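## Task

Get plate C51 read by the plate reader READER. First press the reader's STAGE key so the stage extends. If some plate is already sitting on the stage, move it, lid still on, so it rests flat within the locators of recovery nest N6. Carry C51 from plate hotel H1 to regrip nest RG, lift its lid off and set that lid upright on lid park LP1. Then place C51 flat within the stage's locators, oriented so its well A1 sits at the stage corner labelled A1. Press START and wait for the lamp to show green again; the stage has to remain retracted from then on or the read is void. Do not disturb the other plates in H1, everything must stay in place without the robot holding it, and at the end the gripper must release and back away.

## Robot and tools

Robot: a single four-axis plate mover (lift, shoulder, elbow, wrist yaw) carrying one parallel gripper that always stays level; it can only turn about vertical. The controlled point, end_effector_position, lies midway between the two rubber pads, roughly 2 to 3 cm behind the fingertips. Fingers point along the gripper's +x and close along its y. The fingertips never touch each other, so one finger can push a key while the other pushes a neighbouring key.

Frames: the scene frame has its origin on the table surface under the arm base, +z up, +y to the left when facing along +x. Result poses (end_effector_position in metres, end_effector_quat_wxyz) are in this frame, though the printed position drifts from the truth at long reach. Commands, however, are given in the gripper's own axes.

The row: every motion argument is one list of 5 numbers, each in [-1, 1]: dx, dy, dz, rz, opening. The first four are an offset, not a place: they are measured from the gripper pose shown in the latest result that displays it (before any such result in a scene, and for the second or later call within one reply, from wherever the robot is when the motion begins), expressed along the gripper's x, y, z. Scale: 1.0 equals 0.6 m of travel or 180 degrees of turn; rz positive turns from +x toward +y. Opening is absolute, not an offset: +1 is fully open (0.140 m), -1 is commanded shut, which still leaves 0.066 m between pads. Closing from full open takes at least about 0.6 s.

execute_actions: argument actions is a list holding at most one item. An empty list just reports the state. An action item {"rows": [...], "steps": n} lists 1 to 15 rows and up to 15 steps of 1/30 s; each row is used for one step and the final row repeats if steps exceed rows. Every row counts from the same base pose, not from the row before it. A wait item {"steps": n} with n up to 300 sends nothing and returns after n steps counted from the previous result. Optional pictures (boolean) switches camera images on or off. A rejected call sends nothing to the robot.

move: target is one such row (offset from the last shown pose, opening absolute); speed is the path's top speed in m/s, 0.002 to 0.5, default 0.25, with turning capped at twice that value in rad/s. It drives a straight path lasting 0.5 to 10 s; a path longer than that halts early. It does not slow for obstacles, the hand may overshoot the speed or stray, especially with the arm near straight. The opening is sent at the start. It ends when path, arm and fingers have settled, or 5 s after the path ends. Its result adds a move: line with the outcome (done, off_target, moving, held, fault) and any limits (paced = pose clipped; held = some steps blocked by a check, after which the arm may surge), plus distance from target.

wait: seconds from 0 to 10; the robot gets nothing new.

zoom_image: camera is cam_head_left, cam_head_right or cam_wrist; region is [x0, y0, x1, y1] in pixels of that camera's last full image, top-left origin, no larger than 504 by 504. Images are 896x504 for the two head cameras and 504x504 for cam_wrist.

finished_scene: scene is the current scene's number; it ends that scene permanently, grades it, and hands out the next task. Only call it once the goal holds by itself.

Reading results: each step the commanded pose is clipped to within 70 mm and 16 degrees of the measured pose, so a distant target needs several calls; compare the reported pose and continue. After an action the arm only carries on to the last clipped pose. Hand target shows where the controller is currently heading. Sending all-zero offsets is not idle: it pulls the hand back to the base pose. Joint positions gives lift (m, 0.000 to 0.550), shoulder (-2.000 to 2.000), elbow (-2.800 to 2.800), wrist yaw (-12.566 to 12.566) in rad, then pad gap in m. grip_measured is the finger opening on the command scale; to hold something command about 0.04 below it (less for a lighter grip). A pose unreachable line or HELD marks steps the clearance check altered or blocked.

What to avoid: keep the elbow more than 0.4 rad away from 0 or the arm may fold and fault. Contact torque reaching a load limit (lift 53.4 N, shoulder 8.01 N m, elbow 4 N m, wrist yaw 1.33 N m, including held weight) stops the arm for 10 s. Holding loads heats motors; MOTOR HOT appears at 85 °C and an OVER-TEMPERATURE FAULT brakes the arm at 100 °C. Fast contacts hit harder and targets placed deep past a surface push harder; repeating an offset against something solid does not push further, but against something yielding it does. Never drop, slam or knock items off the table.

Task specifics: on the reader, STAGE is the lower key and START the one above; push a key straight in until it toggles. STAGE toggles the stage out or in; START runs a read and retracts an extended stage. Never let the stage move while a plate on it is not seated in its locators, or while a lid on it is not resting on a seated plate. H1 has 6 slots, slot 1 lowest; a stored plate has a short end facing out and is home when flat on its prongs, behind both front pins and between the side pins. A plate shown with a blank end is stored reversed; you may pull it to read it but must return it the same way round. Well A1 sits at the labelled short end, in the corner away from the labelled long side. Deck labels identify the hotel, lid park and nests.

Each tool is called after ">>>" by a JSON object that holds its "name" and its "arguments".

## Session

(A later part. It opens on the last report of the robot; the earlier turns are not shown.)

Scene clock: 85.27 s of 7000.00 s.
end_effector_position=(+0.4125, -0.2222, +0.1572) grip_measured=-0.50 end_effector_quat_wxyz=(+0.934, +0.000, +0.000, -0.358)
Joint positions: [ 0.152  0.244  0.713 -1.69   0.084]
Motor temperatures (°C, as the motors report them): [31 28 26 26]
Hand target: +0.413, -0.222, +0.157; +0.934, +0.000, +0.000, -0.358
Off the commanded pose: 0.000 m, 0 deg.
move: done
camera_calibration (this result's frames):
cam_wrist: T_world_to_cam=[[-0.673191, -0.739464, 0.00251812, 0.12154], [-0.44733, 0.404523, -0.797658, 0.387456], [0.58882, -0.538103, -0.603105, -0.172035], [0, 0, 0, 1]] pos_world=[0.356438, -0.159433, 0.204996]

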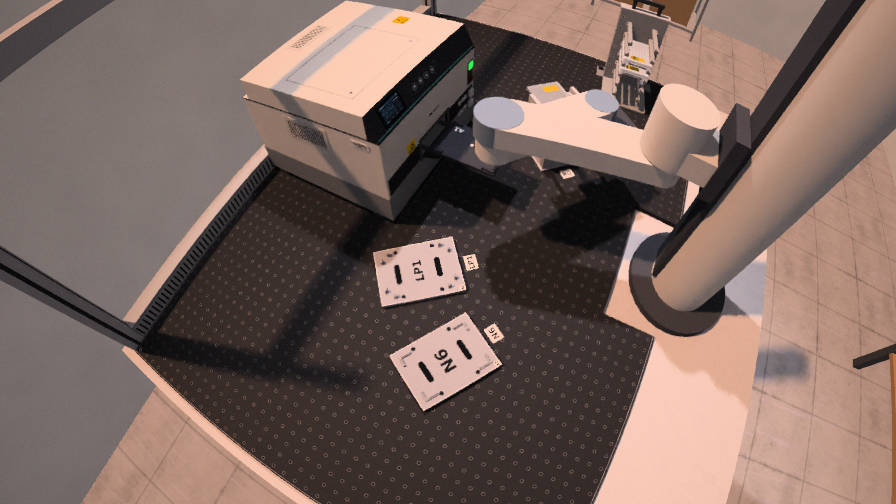

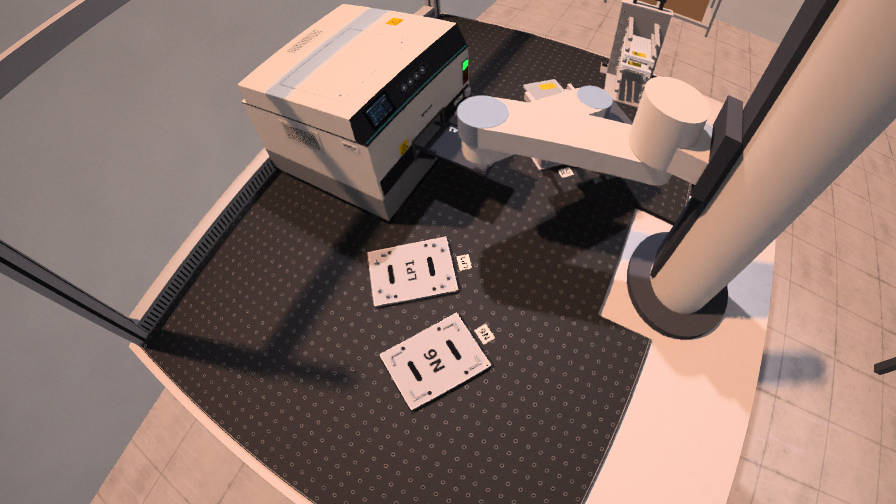

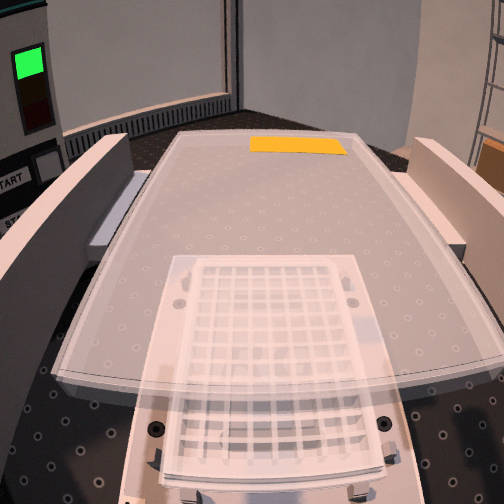

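>>> {"name": "move", "arguments": {"target": [-0.385,0.697,0,0.455,-0.56]}}

>>> {"name": "move", "arguments": {"target": [0,0,-0.15,0,-0.56], "speed": 0.15}}

Scene clock: 92.30 s of 7000.00 s.
end_effector_position=(+0.5209, +0.2433, +0.1572) grip_measured=-0.50 end_effector_quat_wxyz=(+0.940, +0.000, +0.000, +0.342)
Joint positions: [ 0.152  1.451  1.145 -1.899  0.084]
Motor temperatures (°C, as the motors report them): [31 28 26 26]
Hand target: +0.521, +0.243, +0.157; +0.940, +0.000, +0.000, +0.341
Off the commanded pose: 0.000 m, 0 deg.
After step 90, 0.83 s passed at rest.
move: done
camera_calibration (this result's frames):
cam_wrist: T_world_to_cam=[[0.637826, -0.770177, 0.00251812, -0.13667], [-0.46322, -0.386226, -0.797658, 0.448283], [0.61531, 0.5076, -0.603105, -0.253557], [0, 0, 0, 1]] pos_world=[0.450842, 0.196584, 0.204999]

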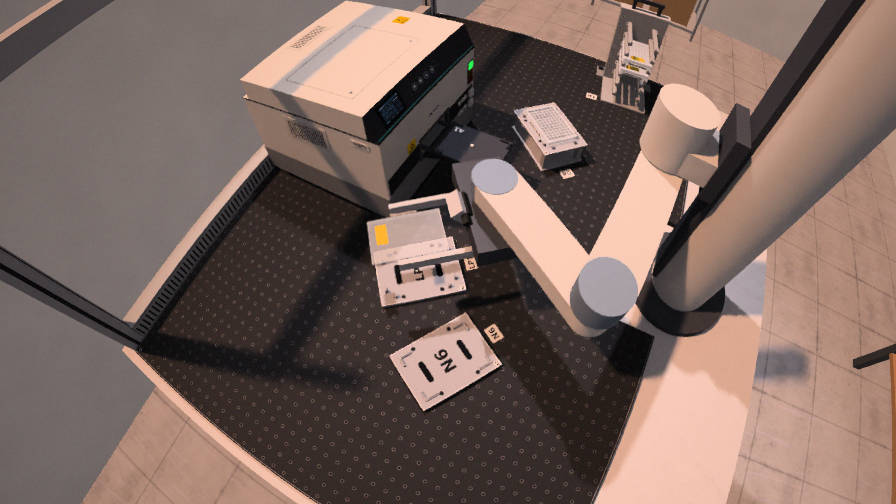

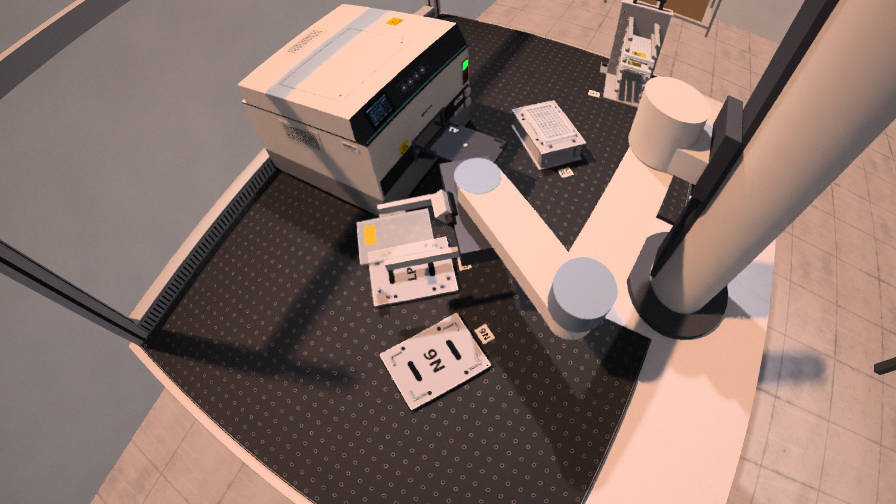

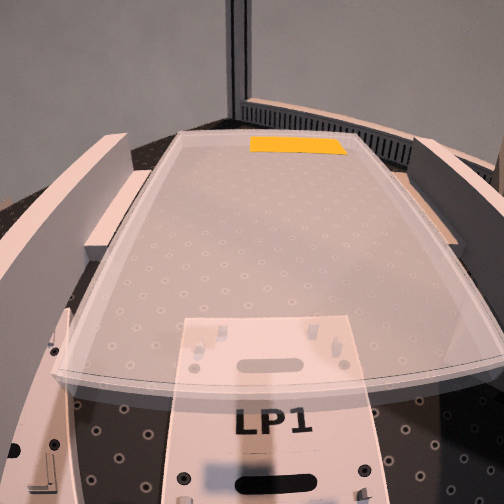

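Scene clock: 93.23 s of 7000.00 s.
end_effector_position=(+0.5209, +0.2433, +0.0671) grip_measured=-0.50 end_effector_quat_wxyz=(+0.940, +0.000, +0.000, +0.342)
Joint positions: [ 0.062  1.451  1.145 -1.899  0.084]
Motor temperatures (°C, as the motors report them): [31 28 26 26]
Hand target: +0.521, +0.243, +0.067; +0.940, +0.000, +0.000, +0.342
Off the commanded pose: 0.000 m, 0 deg.
move: done
camera_calibration (this result's frames):
cam_wrist: T_world_to_cam=[[0.637772, -0.770221, 0.00251812, -0.136423], [-0.463246, -0.386193, -0.797658, 0.37646], [0.615345, 0.507557, -0.603105, -0.30786], [0, 0, 0, 1]] pos_world=[0.45084, 0.196567, 0.114958]

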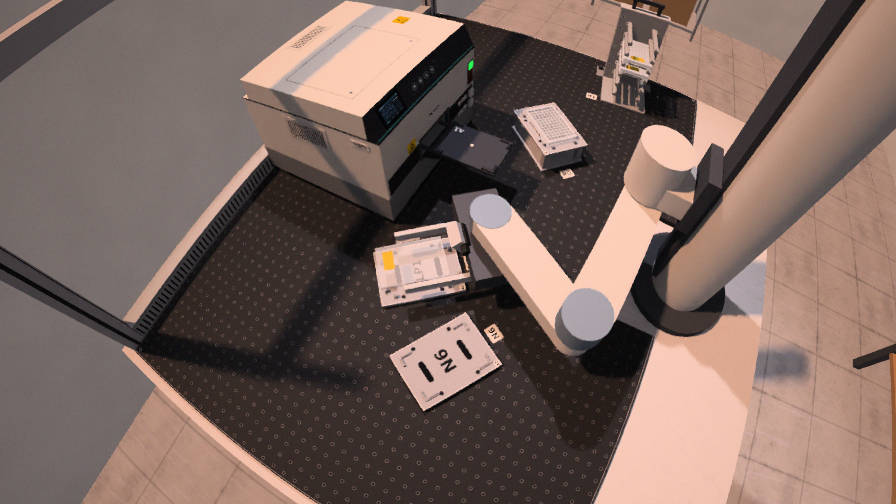

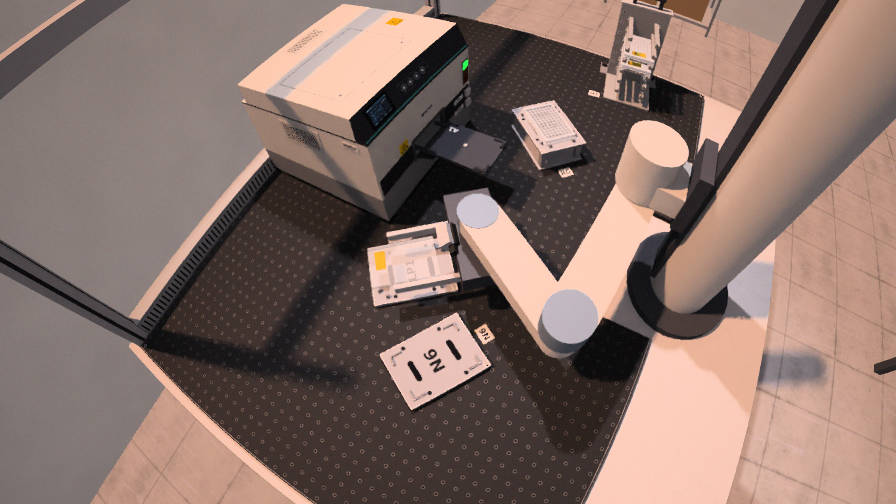

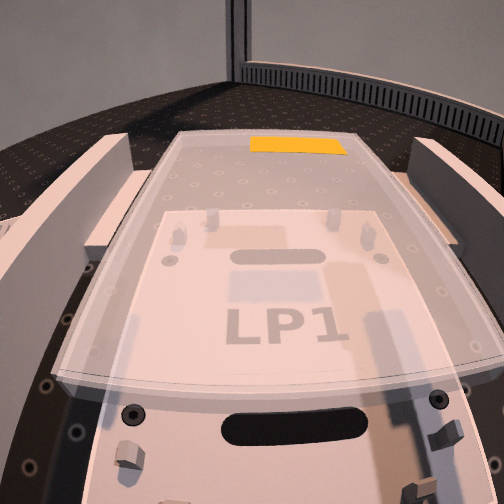

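>>> {"name": "move", "arguments": {"target": [-0.018,-0.007,-0.045,0,-0.56], "speed": 0.05}}

Scene clock: 98.07 s of 7000.00 s.
end_effector_position=(+0.5153, +0.2332, +0.0401) grip_measured=-0.50 end_effector_quat_wxyz=(+0.940, +0.000, +0.000, +0.341)
Joint positions: [ 0.035  1.448  1.098 -1.849  0.084]
Motor temperatures (°C, as the motors report them): [31 28 26 26]
Hand target: +0.515, +0.233, +0.040; +0.940, +0.000, +0.000, +0.342
Off the commanded pose: 0.000 m, 0 deg.
After step 90, 0.97 s passed at rest.
move: done
camera_calibration (this result's frames):
cam_wrist: T_world_to_cam=[[0.637667, -0.770308, 0.00251812, -0.140513], [-0.463299, -0.38613, -0.797658, 0.348402], [0.615414, 0.507473, -0.603105, -0.315604], [0, 0, 0, 1]] pos_world=[0.445242, 0.186451, 0.0879167]

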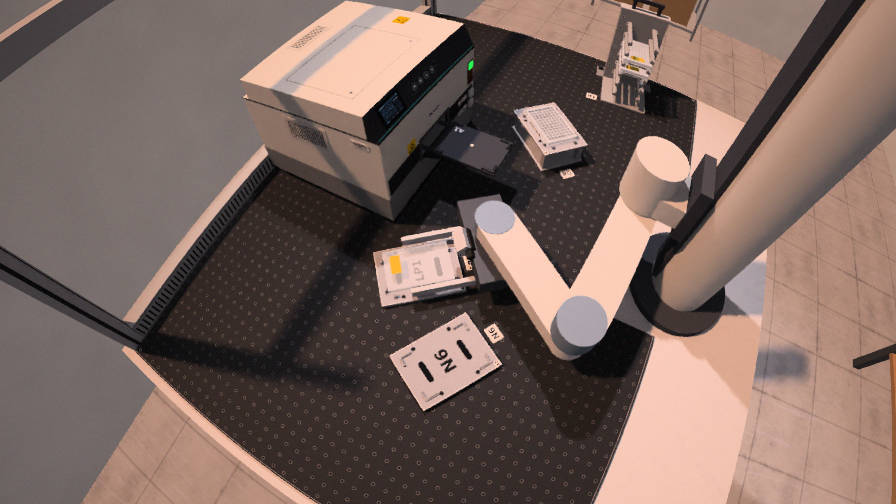

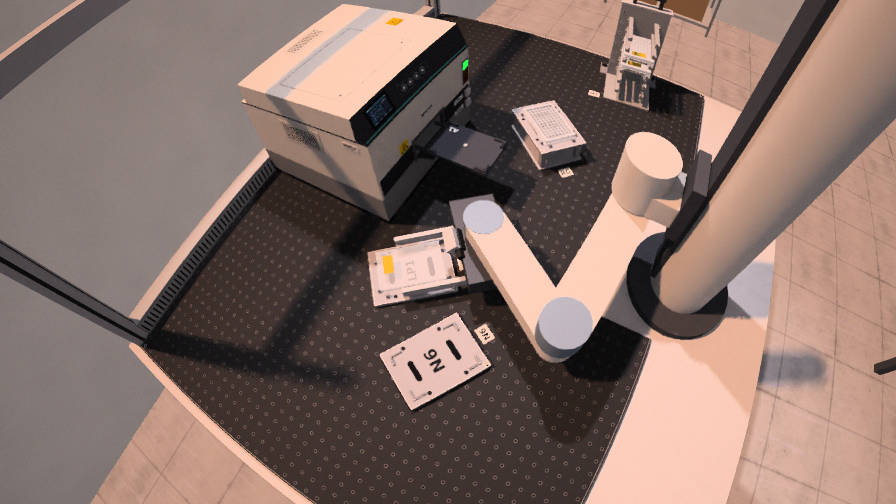

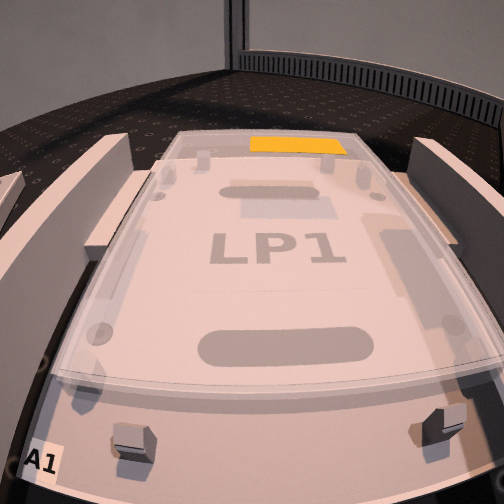

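Matches RG views.

>>> {"name": "move", "arguments": {"target": [-0.001,0,-0.021,0,-0.56], "speed": 0.012}}

>>> {"name": "move", "arguments": {"target": [0,0,0,0,-0.4]}}

>>> {"name": "move", "arguments": {"target": [0,0,0.2,0,-0.4]}}

Scene clock: 102.83 s of 7000.00 s.
end_effector_position=(+0.5149, +0.2332, +0.0275) grip_measured=-0.50 end_effector_quat_wxyz=(+0.940, +0.000, +0.000, +0.342)
Joint positions: [ 0.022  1.449  1.097 -1.847  0.084]
Motor temperatures (°C, as the motors report them): [31 28 26 26]
Hand target: +0.515, +0.233, +0.028; +0.940, +0.000, +0.000, +0.341
Off the commanded pose: 0.000 m, 0 deg.
After step 90, 0.50 s passed at rest.
move: done
camera_calibration (this result's frames):
cam_wrist: T_world_to_cam=[[0.638915, -0.769273, 0.00251812, -0.141067], [-0.462672, -0.386881, -0.797658, 0.338021], [0.614591, 0.50847, -0.603105, -0.322785], [0, 0, 0, 1]] pos_world=[0.444904, 0.186381, 0.0753073]

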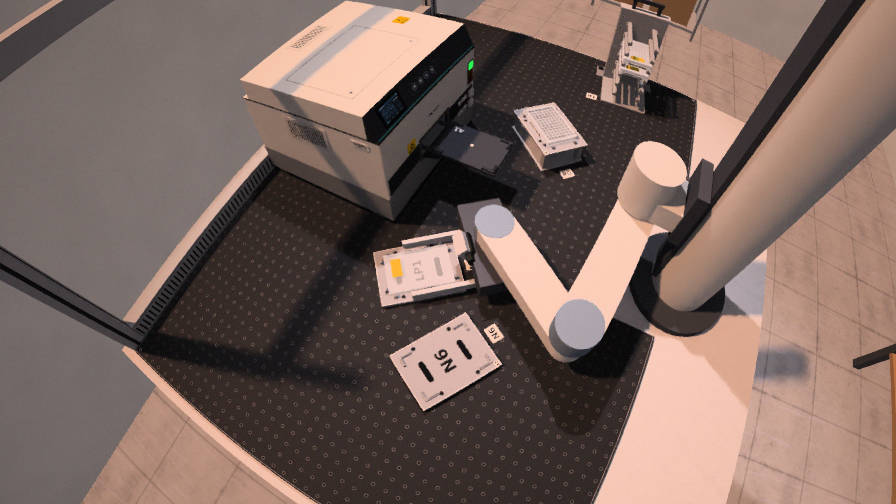

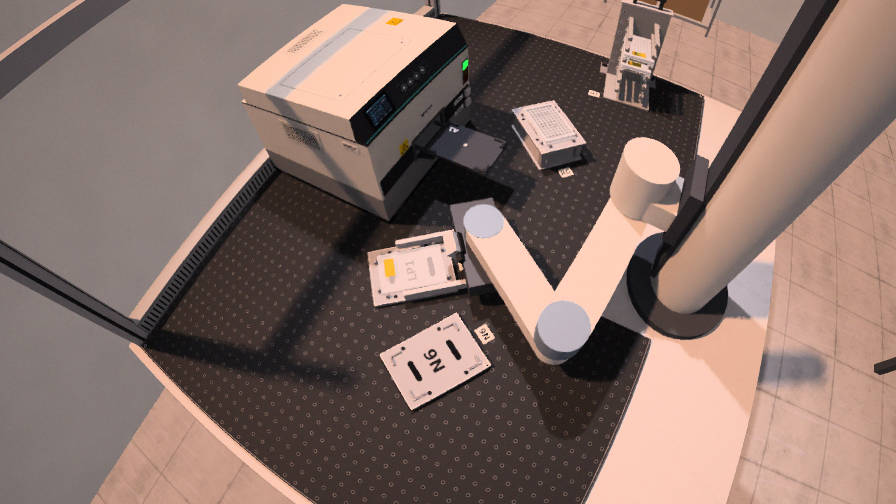

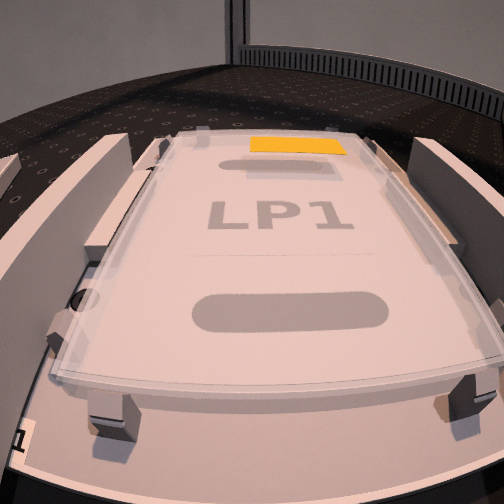

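Scene clock: 103.33 s of 7000.00 s.
end_effector_position=(+0.5149, +0.2333, +0.0275) grip_measured=-0.40 end_effector_quat_wxyz=(+0.940, +0.000, +0.000, +0.342)
Joint positions: [ 0.022  1.449  1.097 -1.847  0.088]
Motor temperatures (°C, as the motors report them): [31 28 26 26]
Hand target: +0.515, +0.233, +0.027; +0.940, +0.000, +0.000, +0.342
Off the commanded pose: 0.000 m, 0 deg.
move: done
camera_calibration (this result's frames):
cam_wrist: T_world_to_cam=[[0.639095, -0.769124, 0.00251812, -0.141147], [-0.462582, -0.386989, -0.797658, 0.338032], [0.614472, 0.508614, -0.603105, -0.322799], [0, 0, 0, 1]] pos_world=[0.444925, 0.186435, 0.0753073]

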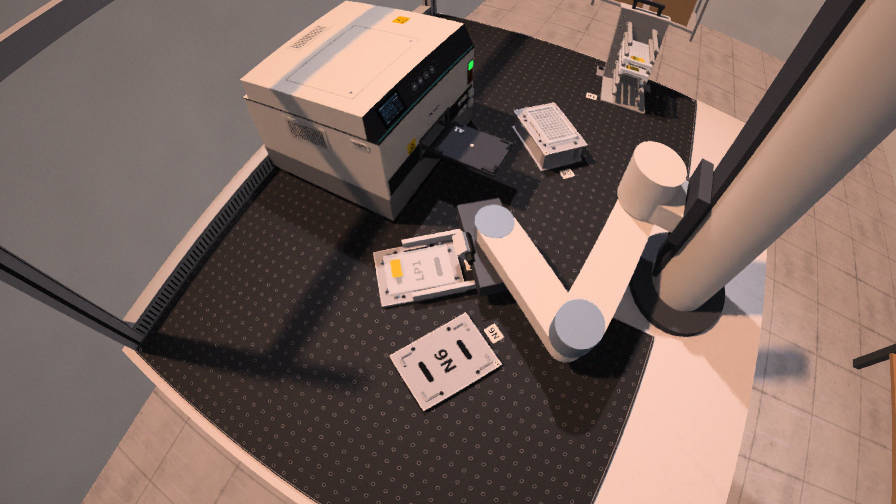

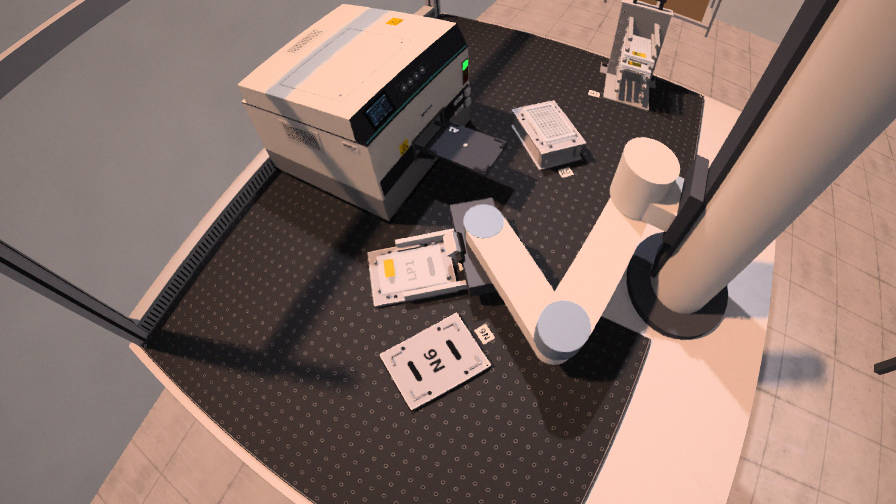

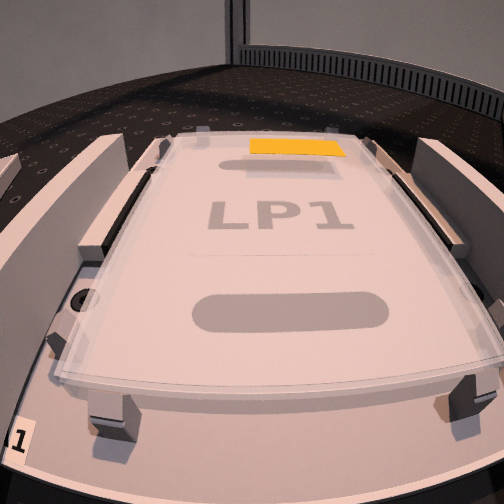

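Scene clock: 104.23 s of 7000.00 s.
end_effector_position=(+0.5149, +0.2333, +0.1475) grip_measured=-0.40 end_effector_quat_wxyz=(+0.940, +0.000, +0.000, +0.342)
Joint positions: [ 0.143  1.449  1.097 -1.847  0.088]
Motor temperatures (°C, as the motors report them): [31 28 26 26]
Hand target: +0.515, +0.233, +0.147; +0.940, +0.000, +0.000, +0.342
Off the commanded pose: 0.000 m, 0 deg.
move: done
camera_calibration (this result's frames):
cam_wrist: T_world_to_cam=[[0.639156, -0.769073, 0.00251812, -0.141472], [-0.462551, -0.387026, -0.797658, 0.43378], [0.614431, 0.508663, -0.603105, -0.250406], [0, 0, 0, 1]] pos_world=[0.444926, 0.186453, 0.195343]

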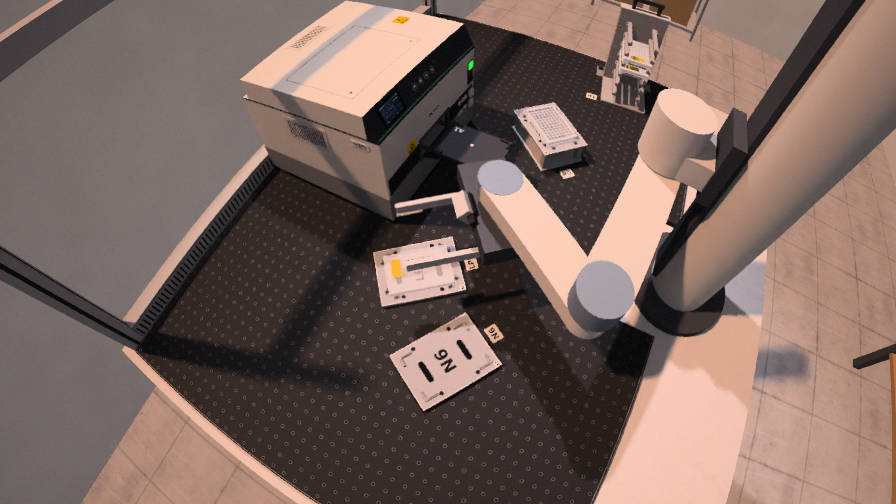

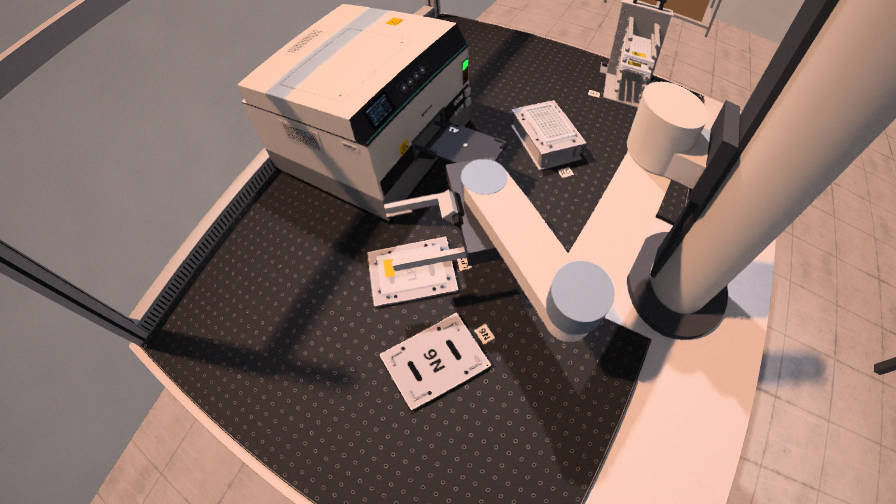

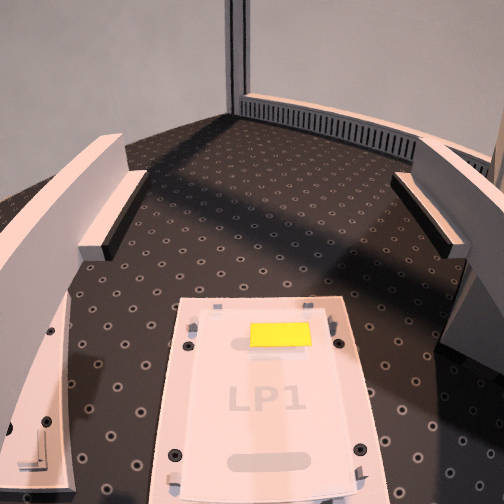

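>>> {"name": "move", "arguments": {"target": [-0.2775,-0.318,0.03,-0.2222,0]}}

Scene clock: 110.00 s of 7000.00 s.
end_effector_position=(+0.5100, -0.0200, +0.1655) grip_measured=+0.00 end_effector_quat_wxyz=(+1.000, +0.000, +0.000, +0.000)
Joint positions: [ 0.161  0.898  0.758 -1.657  0.103]
Motor temperatures (°C, as the motors report them): [31 28 26 26]
Hand target: +0.510, -0.020, +0.166; +1.000, +0.000, +0.000, +0.000
Off the commanded pose: 0.000 m, 0 deg.
After step 90, 1.00 s passed at rest.
move: done
camera_calibration (this result's frames):
cam_wrist: T_world_to_cam=[[-0.00537046, -0.999982, 0.00251812, -0.0091719], [-0.603109, 0.0012304, -0.797658, 0.427284], [0.79764, -0.00580249, -0.603105, -0.211431], [0, 0, 0, 1]] pos_world=[0.426295, -0.0109243, 0.213335]

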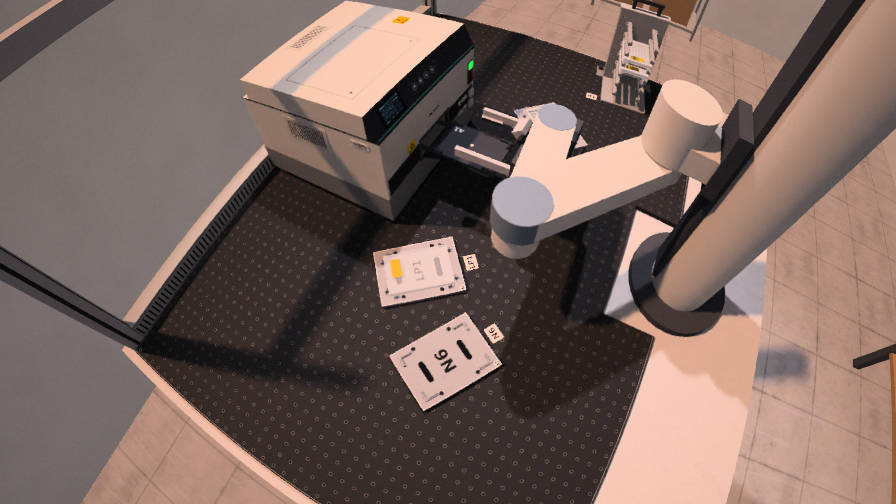

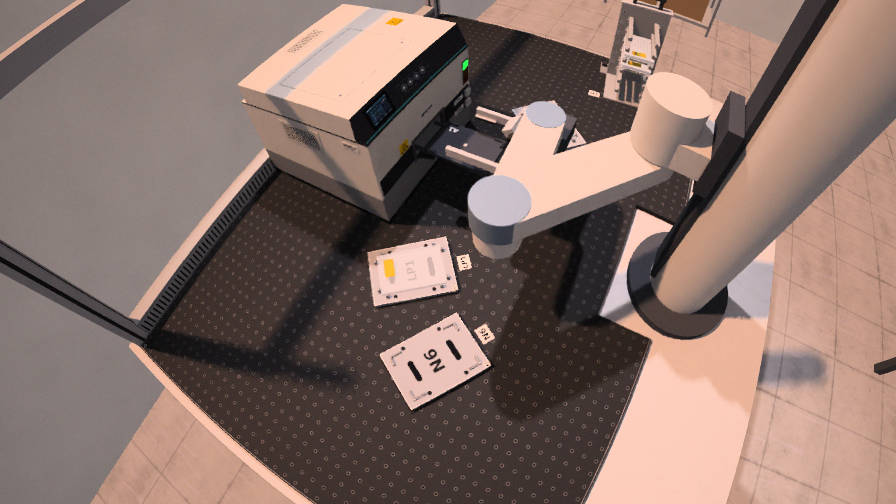

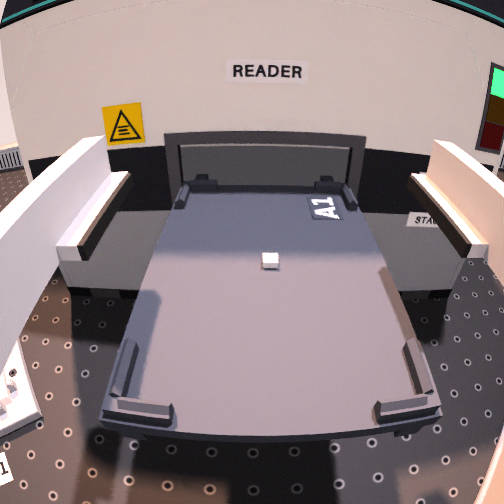

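>>> {"name": "move", "arguments": {"target": [-0.1625,-0.337,0,-0.2333,-0.4]}}

>>> {"name": "move", "arguments": {"target": [0,0,-0.151,0,-0.4], "speed": 0.08}}

>>> {"name": "move", "arguments": {"target": [0,0,0,0,-0.55]}}

>>> {"name": "move", "arguments": {"target": [0,0,0.12,0,-0.55], "speed": 0.08}}

>>> {"name": "move", "arguments": {"target": [-0.0838,0.3783,0,0.227,-0.55], "speed": 0.15}}

Scene clock: 116.93 s of 7000.00 s.
end_effector_position=(+0.4124, -0.2223, +0.1655) grip_measured=-0.40 end_effector_quat_wxyz=(+0.934, +0.000, +0.000, -0.358)
Joint positions: [ 0.161  0.243  0.713 -1.689  0.088]
Motor temperatures (°C, as the motors report them): [31 28 26 26]
Hand target: +0.412, -0.222, +0.166; +0.934, +0.000, +0.000, -0.358
Off the commanded pose: 0.000 m, 0 deg.
After step 90, 2.10 s passed at rest.
move: done
camera_calibration (this result's frames):
cam_wrist: T_world_to_cam=[[-0.673155, -0.739497, 0.00251812, 0.121328], [-0.44735, 0.4045, -0.797658, 0.39405], [0.588847, -0.538073, -0.603105, -0.166934], [0, 0, 0, 1]] pos_world=[0.356249, -0.159494, 0.213333]

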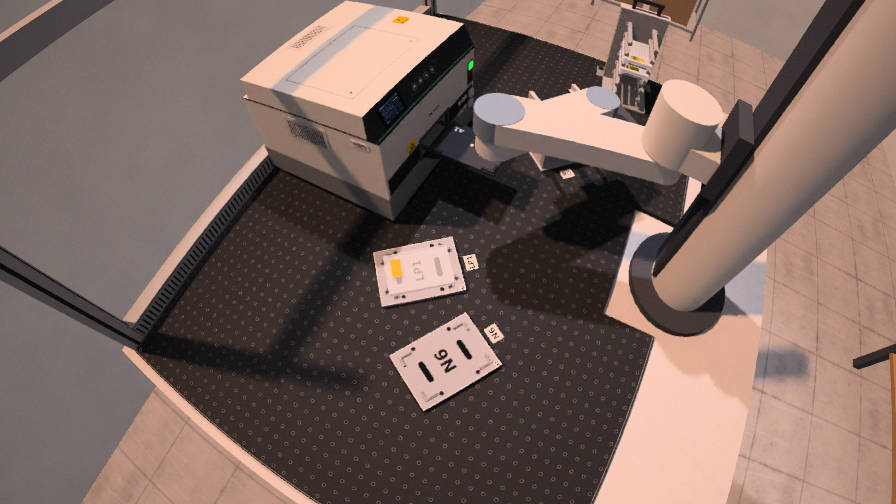

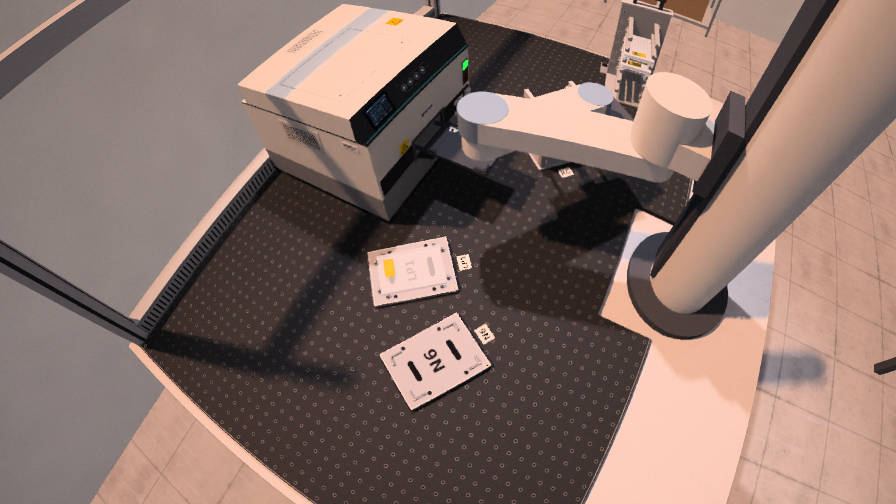

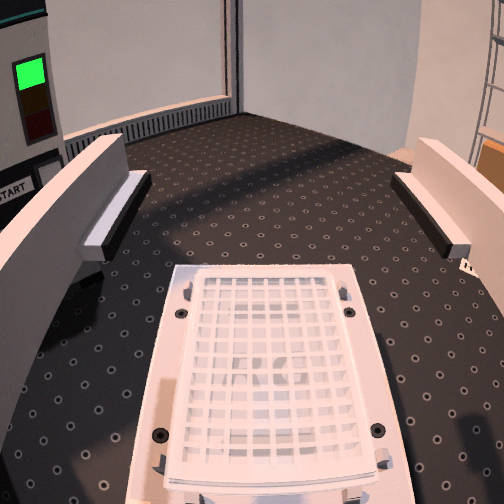

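Scene clock: 118.33 s of 7000.00 s.
end_effector_position=(+0.4124, -0.2223, +0.0752) grip_measured=-0.40 end_effector_quat_wxyz=(+0.934, +0.000, +0.000, -0.358)
Joint positions: [ 0.07   0.243  0.713 -1.689  0.088]
Motor temperatures (°C, as the motors report them): [31 28 26 26]
Hand target: +0.412, -0.222, +0.075; +0.934, +0.000, +0.000, -0.358
Off the commanded pose: 0.000 m, 0 deg.
move: done
camera_calibration (this result's frames):
cam_wrist: T_world_to_cam=[[-0.673186, -0.739469, 0.00251812, 0.121573], [-0.447333, 0.40452, -0.797658, 0.322016], [0.588824, -0.538099, -0.603105, -0.221378], [0, 0, 0, 1]] pos_world=[0.356243, -0.159486, 0.123038]

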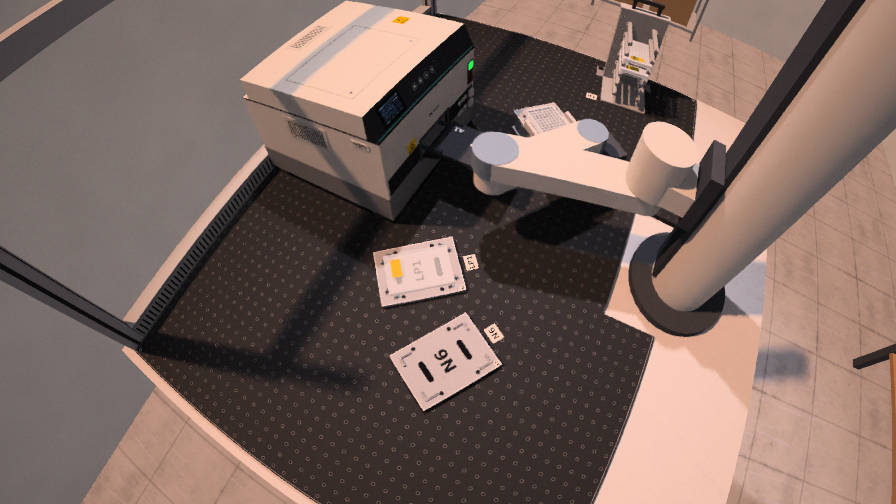

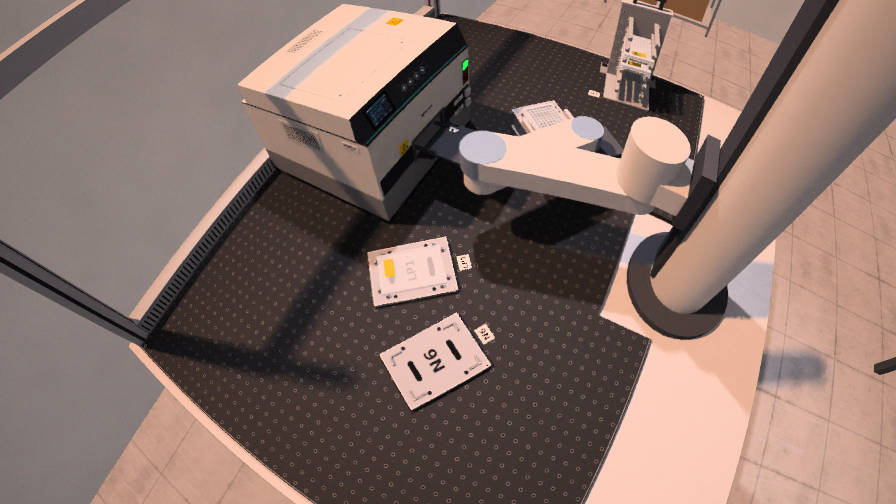

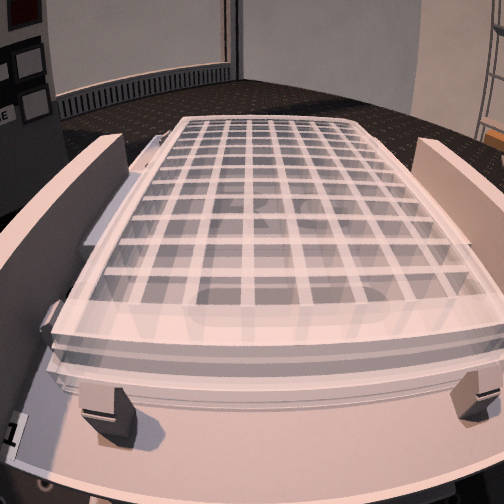

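Scene clock: 118.83 s of 7000.00 s.
end_effector_position=(+0.4124, -0.2223, +0.0753) grip_measured=-0.49 end_effector_quat_wxyz=(+0.934, +0.000, +0.000, -0.358)
Joint positions: [ 0.07   0.243  0.713 -1.689  0.085]
Motor temperatures (°C, as the motors report them): [31 28 26 26]
Hand target: +0.412, -0.222, +0.075; +0.934, +0.000, +0.000, -0.358
Off the commanded pose: 0.000 m, 0 deg.
move: done
camera_calibration (this result's frames):
cam_wrist: T_world_to_cam=[[-0.673198, -0.739458, 0.00251812, 0.121578], [-0.447326, 0.404527, -0.797658, 0.32205], [0.588816, -0.538108, -0.603105, -0.22135], [0, 0, 0, 1]] pos_world=[0.356242, -0.159486, 0.123082]

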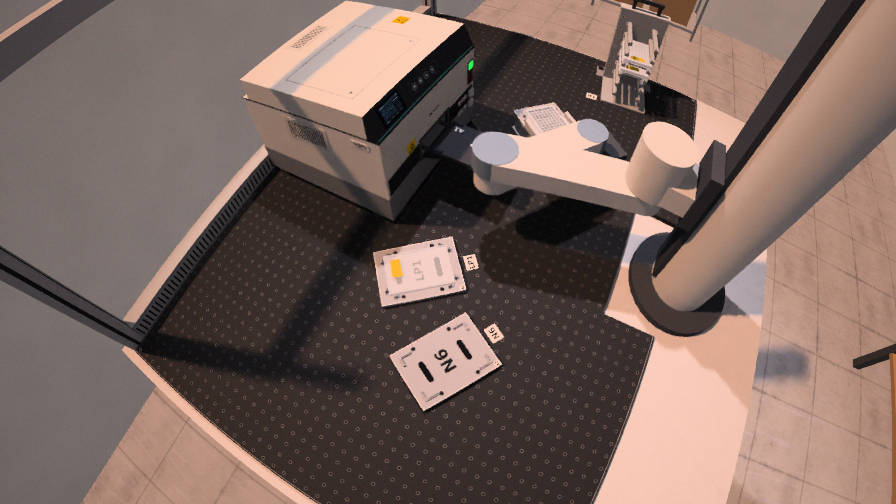

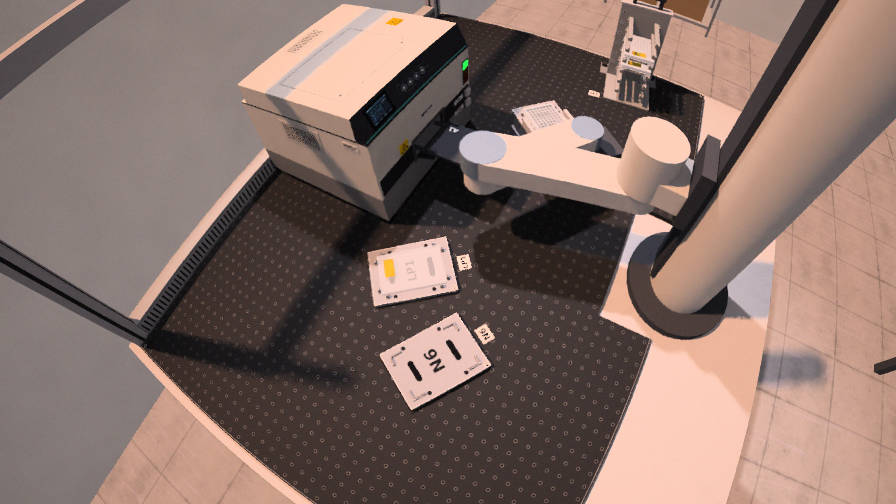

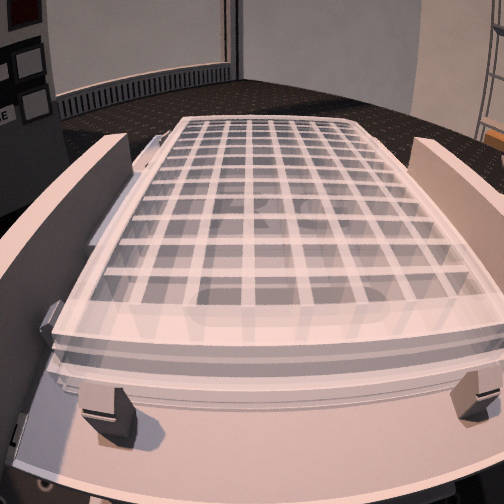

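Scene clock: 120.00 s of 7000.00 s.
end_effector_position=(+0.4124, -0.2223, +0.1473) grip_measured=-0.49 end_effector_quat_wxyz=(+0.934, +0.000, +0.000, -0.358)
Joint positions: [ 0.142  0.243  0.713 -1.689  0.085]
Motor temperatures (°C, as the motors report them): [31 28 26 26]
Hand target: +0.412, -0.222, +0.147; +0.934, +0.000, +0.000, -0.358
Off the commanded pose: 0.000 m, 0 deg.
move: done
camera_calibration (this result's frames):
cam_wrist: T_world_to_cam=[[-0.673172, -0.739481, 0.00251812, 0.121387], [-0.44734, 0.404511, -0.797658, 0.379507], [0.588834, -0.538088, -0.603105, -0.177921], [0, 0, 0, 1]] pos_world=[0.356249, -0.159488, 0.195106]

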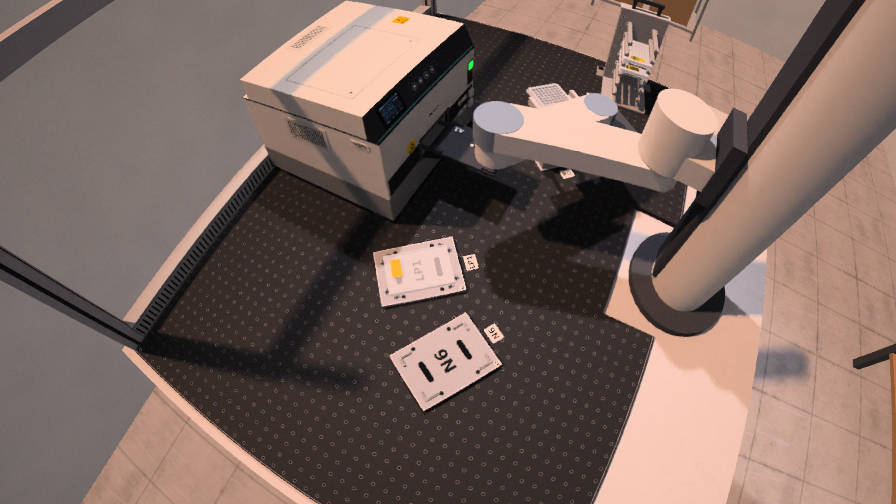

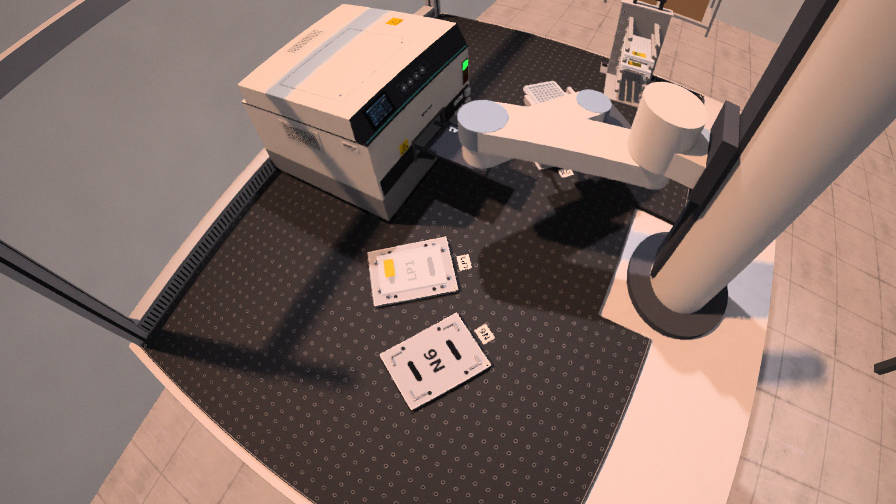

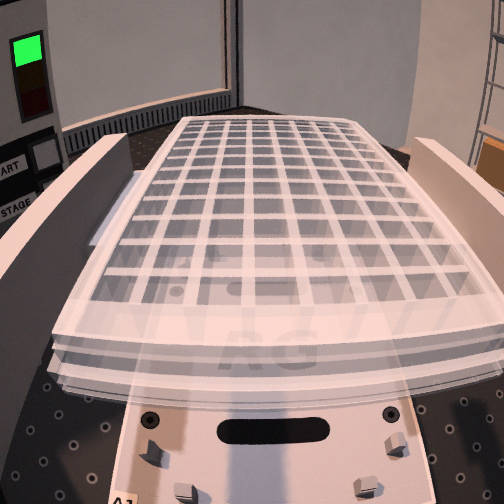

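Scene clock: 122.70 s of 7000.00 s.
end_effector_position=(+0.5270, -0.0198, +0.1473) grip_measured=-0.49 end_effector_quat_wxyz=(+1.000, +0.000, +0.000, -0.010)
Joint positions: [ 0.142  0.902  0.83  -1.751  0.085]
Motor temperatures (°C, as the motors report them): [31 28 26 26]
Hand target: +0.527, -0.020, +0.147; +1.000, +0.000, +0.000, -0.010
Off the commanded pose: 0.000 m, 0 deg.
move: done
camera_calibration (this result's frames):
cam_wrist: T_world_to_cam=[[-0.0245985, -0.999694, 0.00251812, 0.00133618], [-0.602974, 0.0128276, -0.797658, 0.423177], [0.797381, -0.0211396, -0.603105, -0.23618], [0, 0, 0, 1]] pos_world=[0.443523, -0.00908532, 0.195105]

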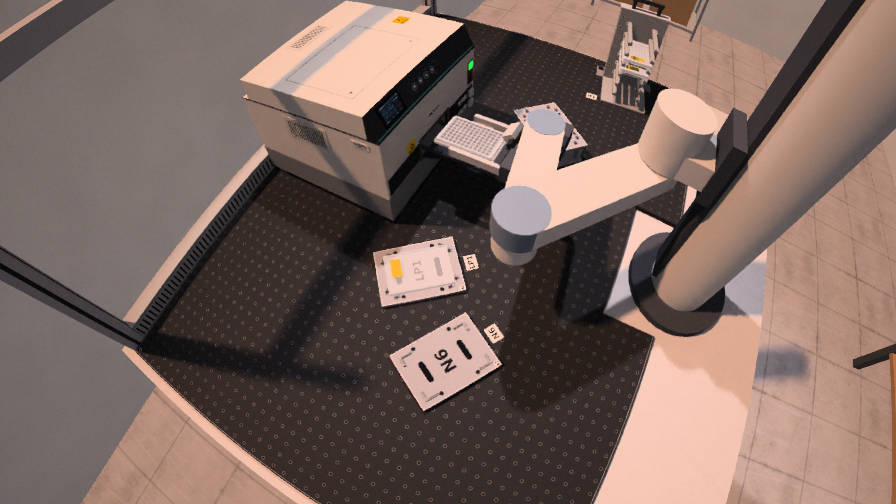

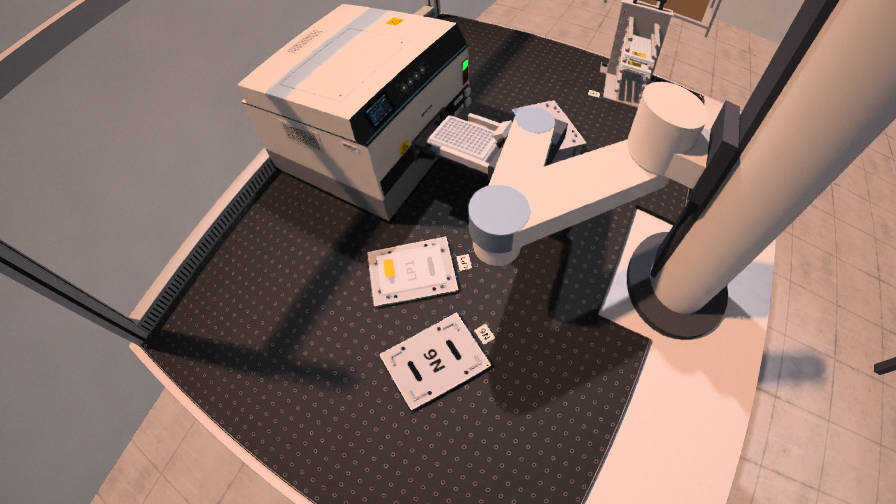

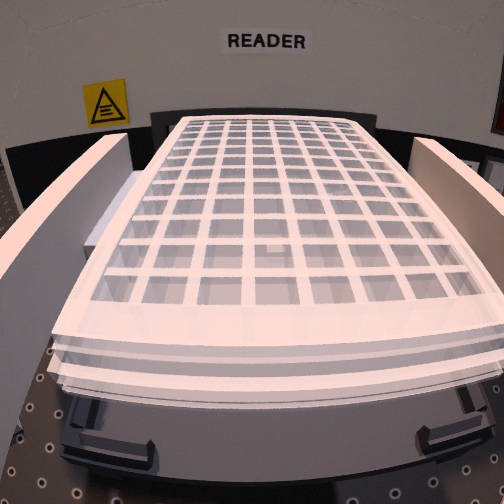

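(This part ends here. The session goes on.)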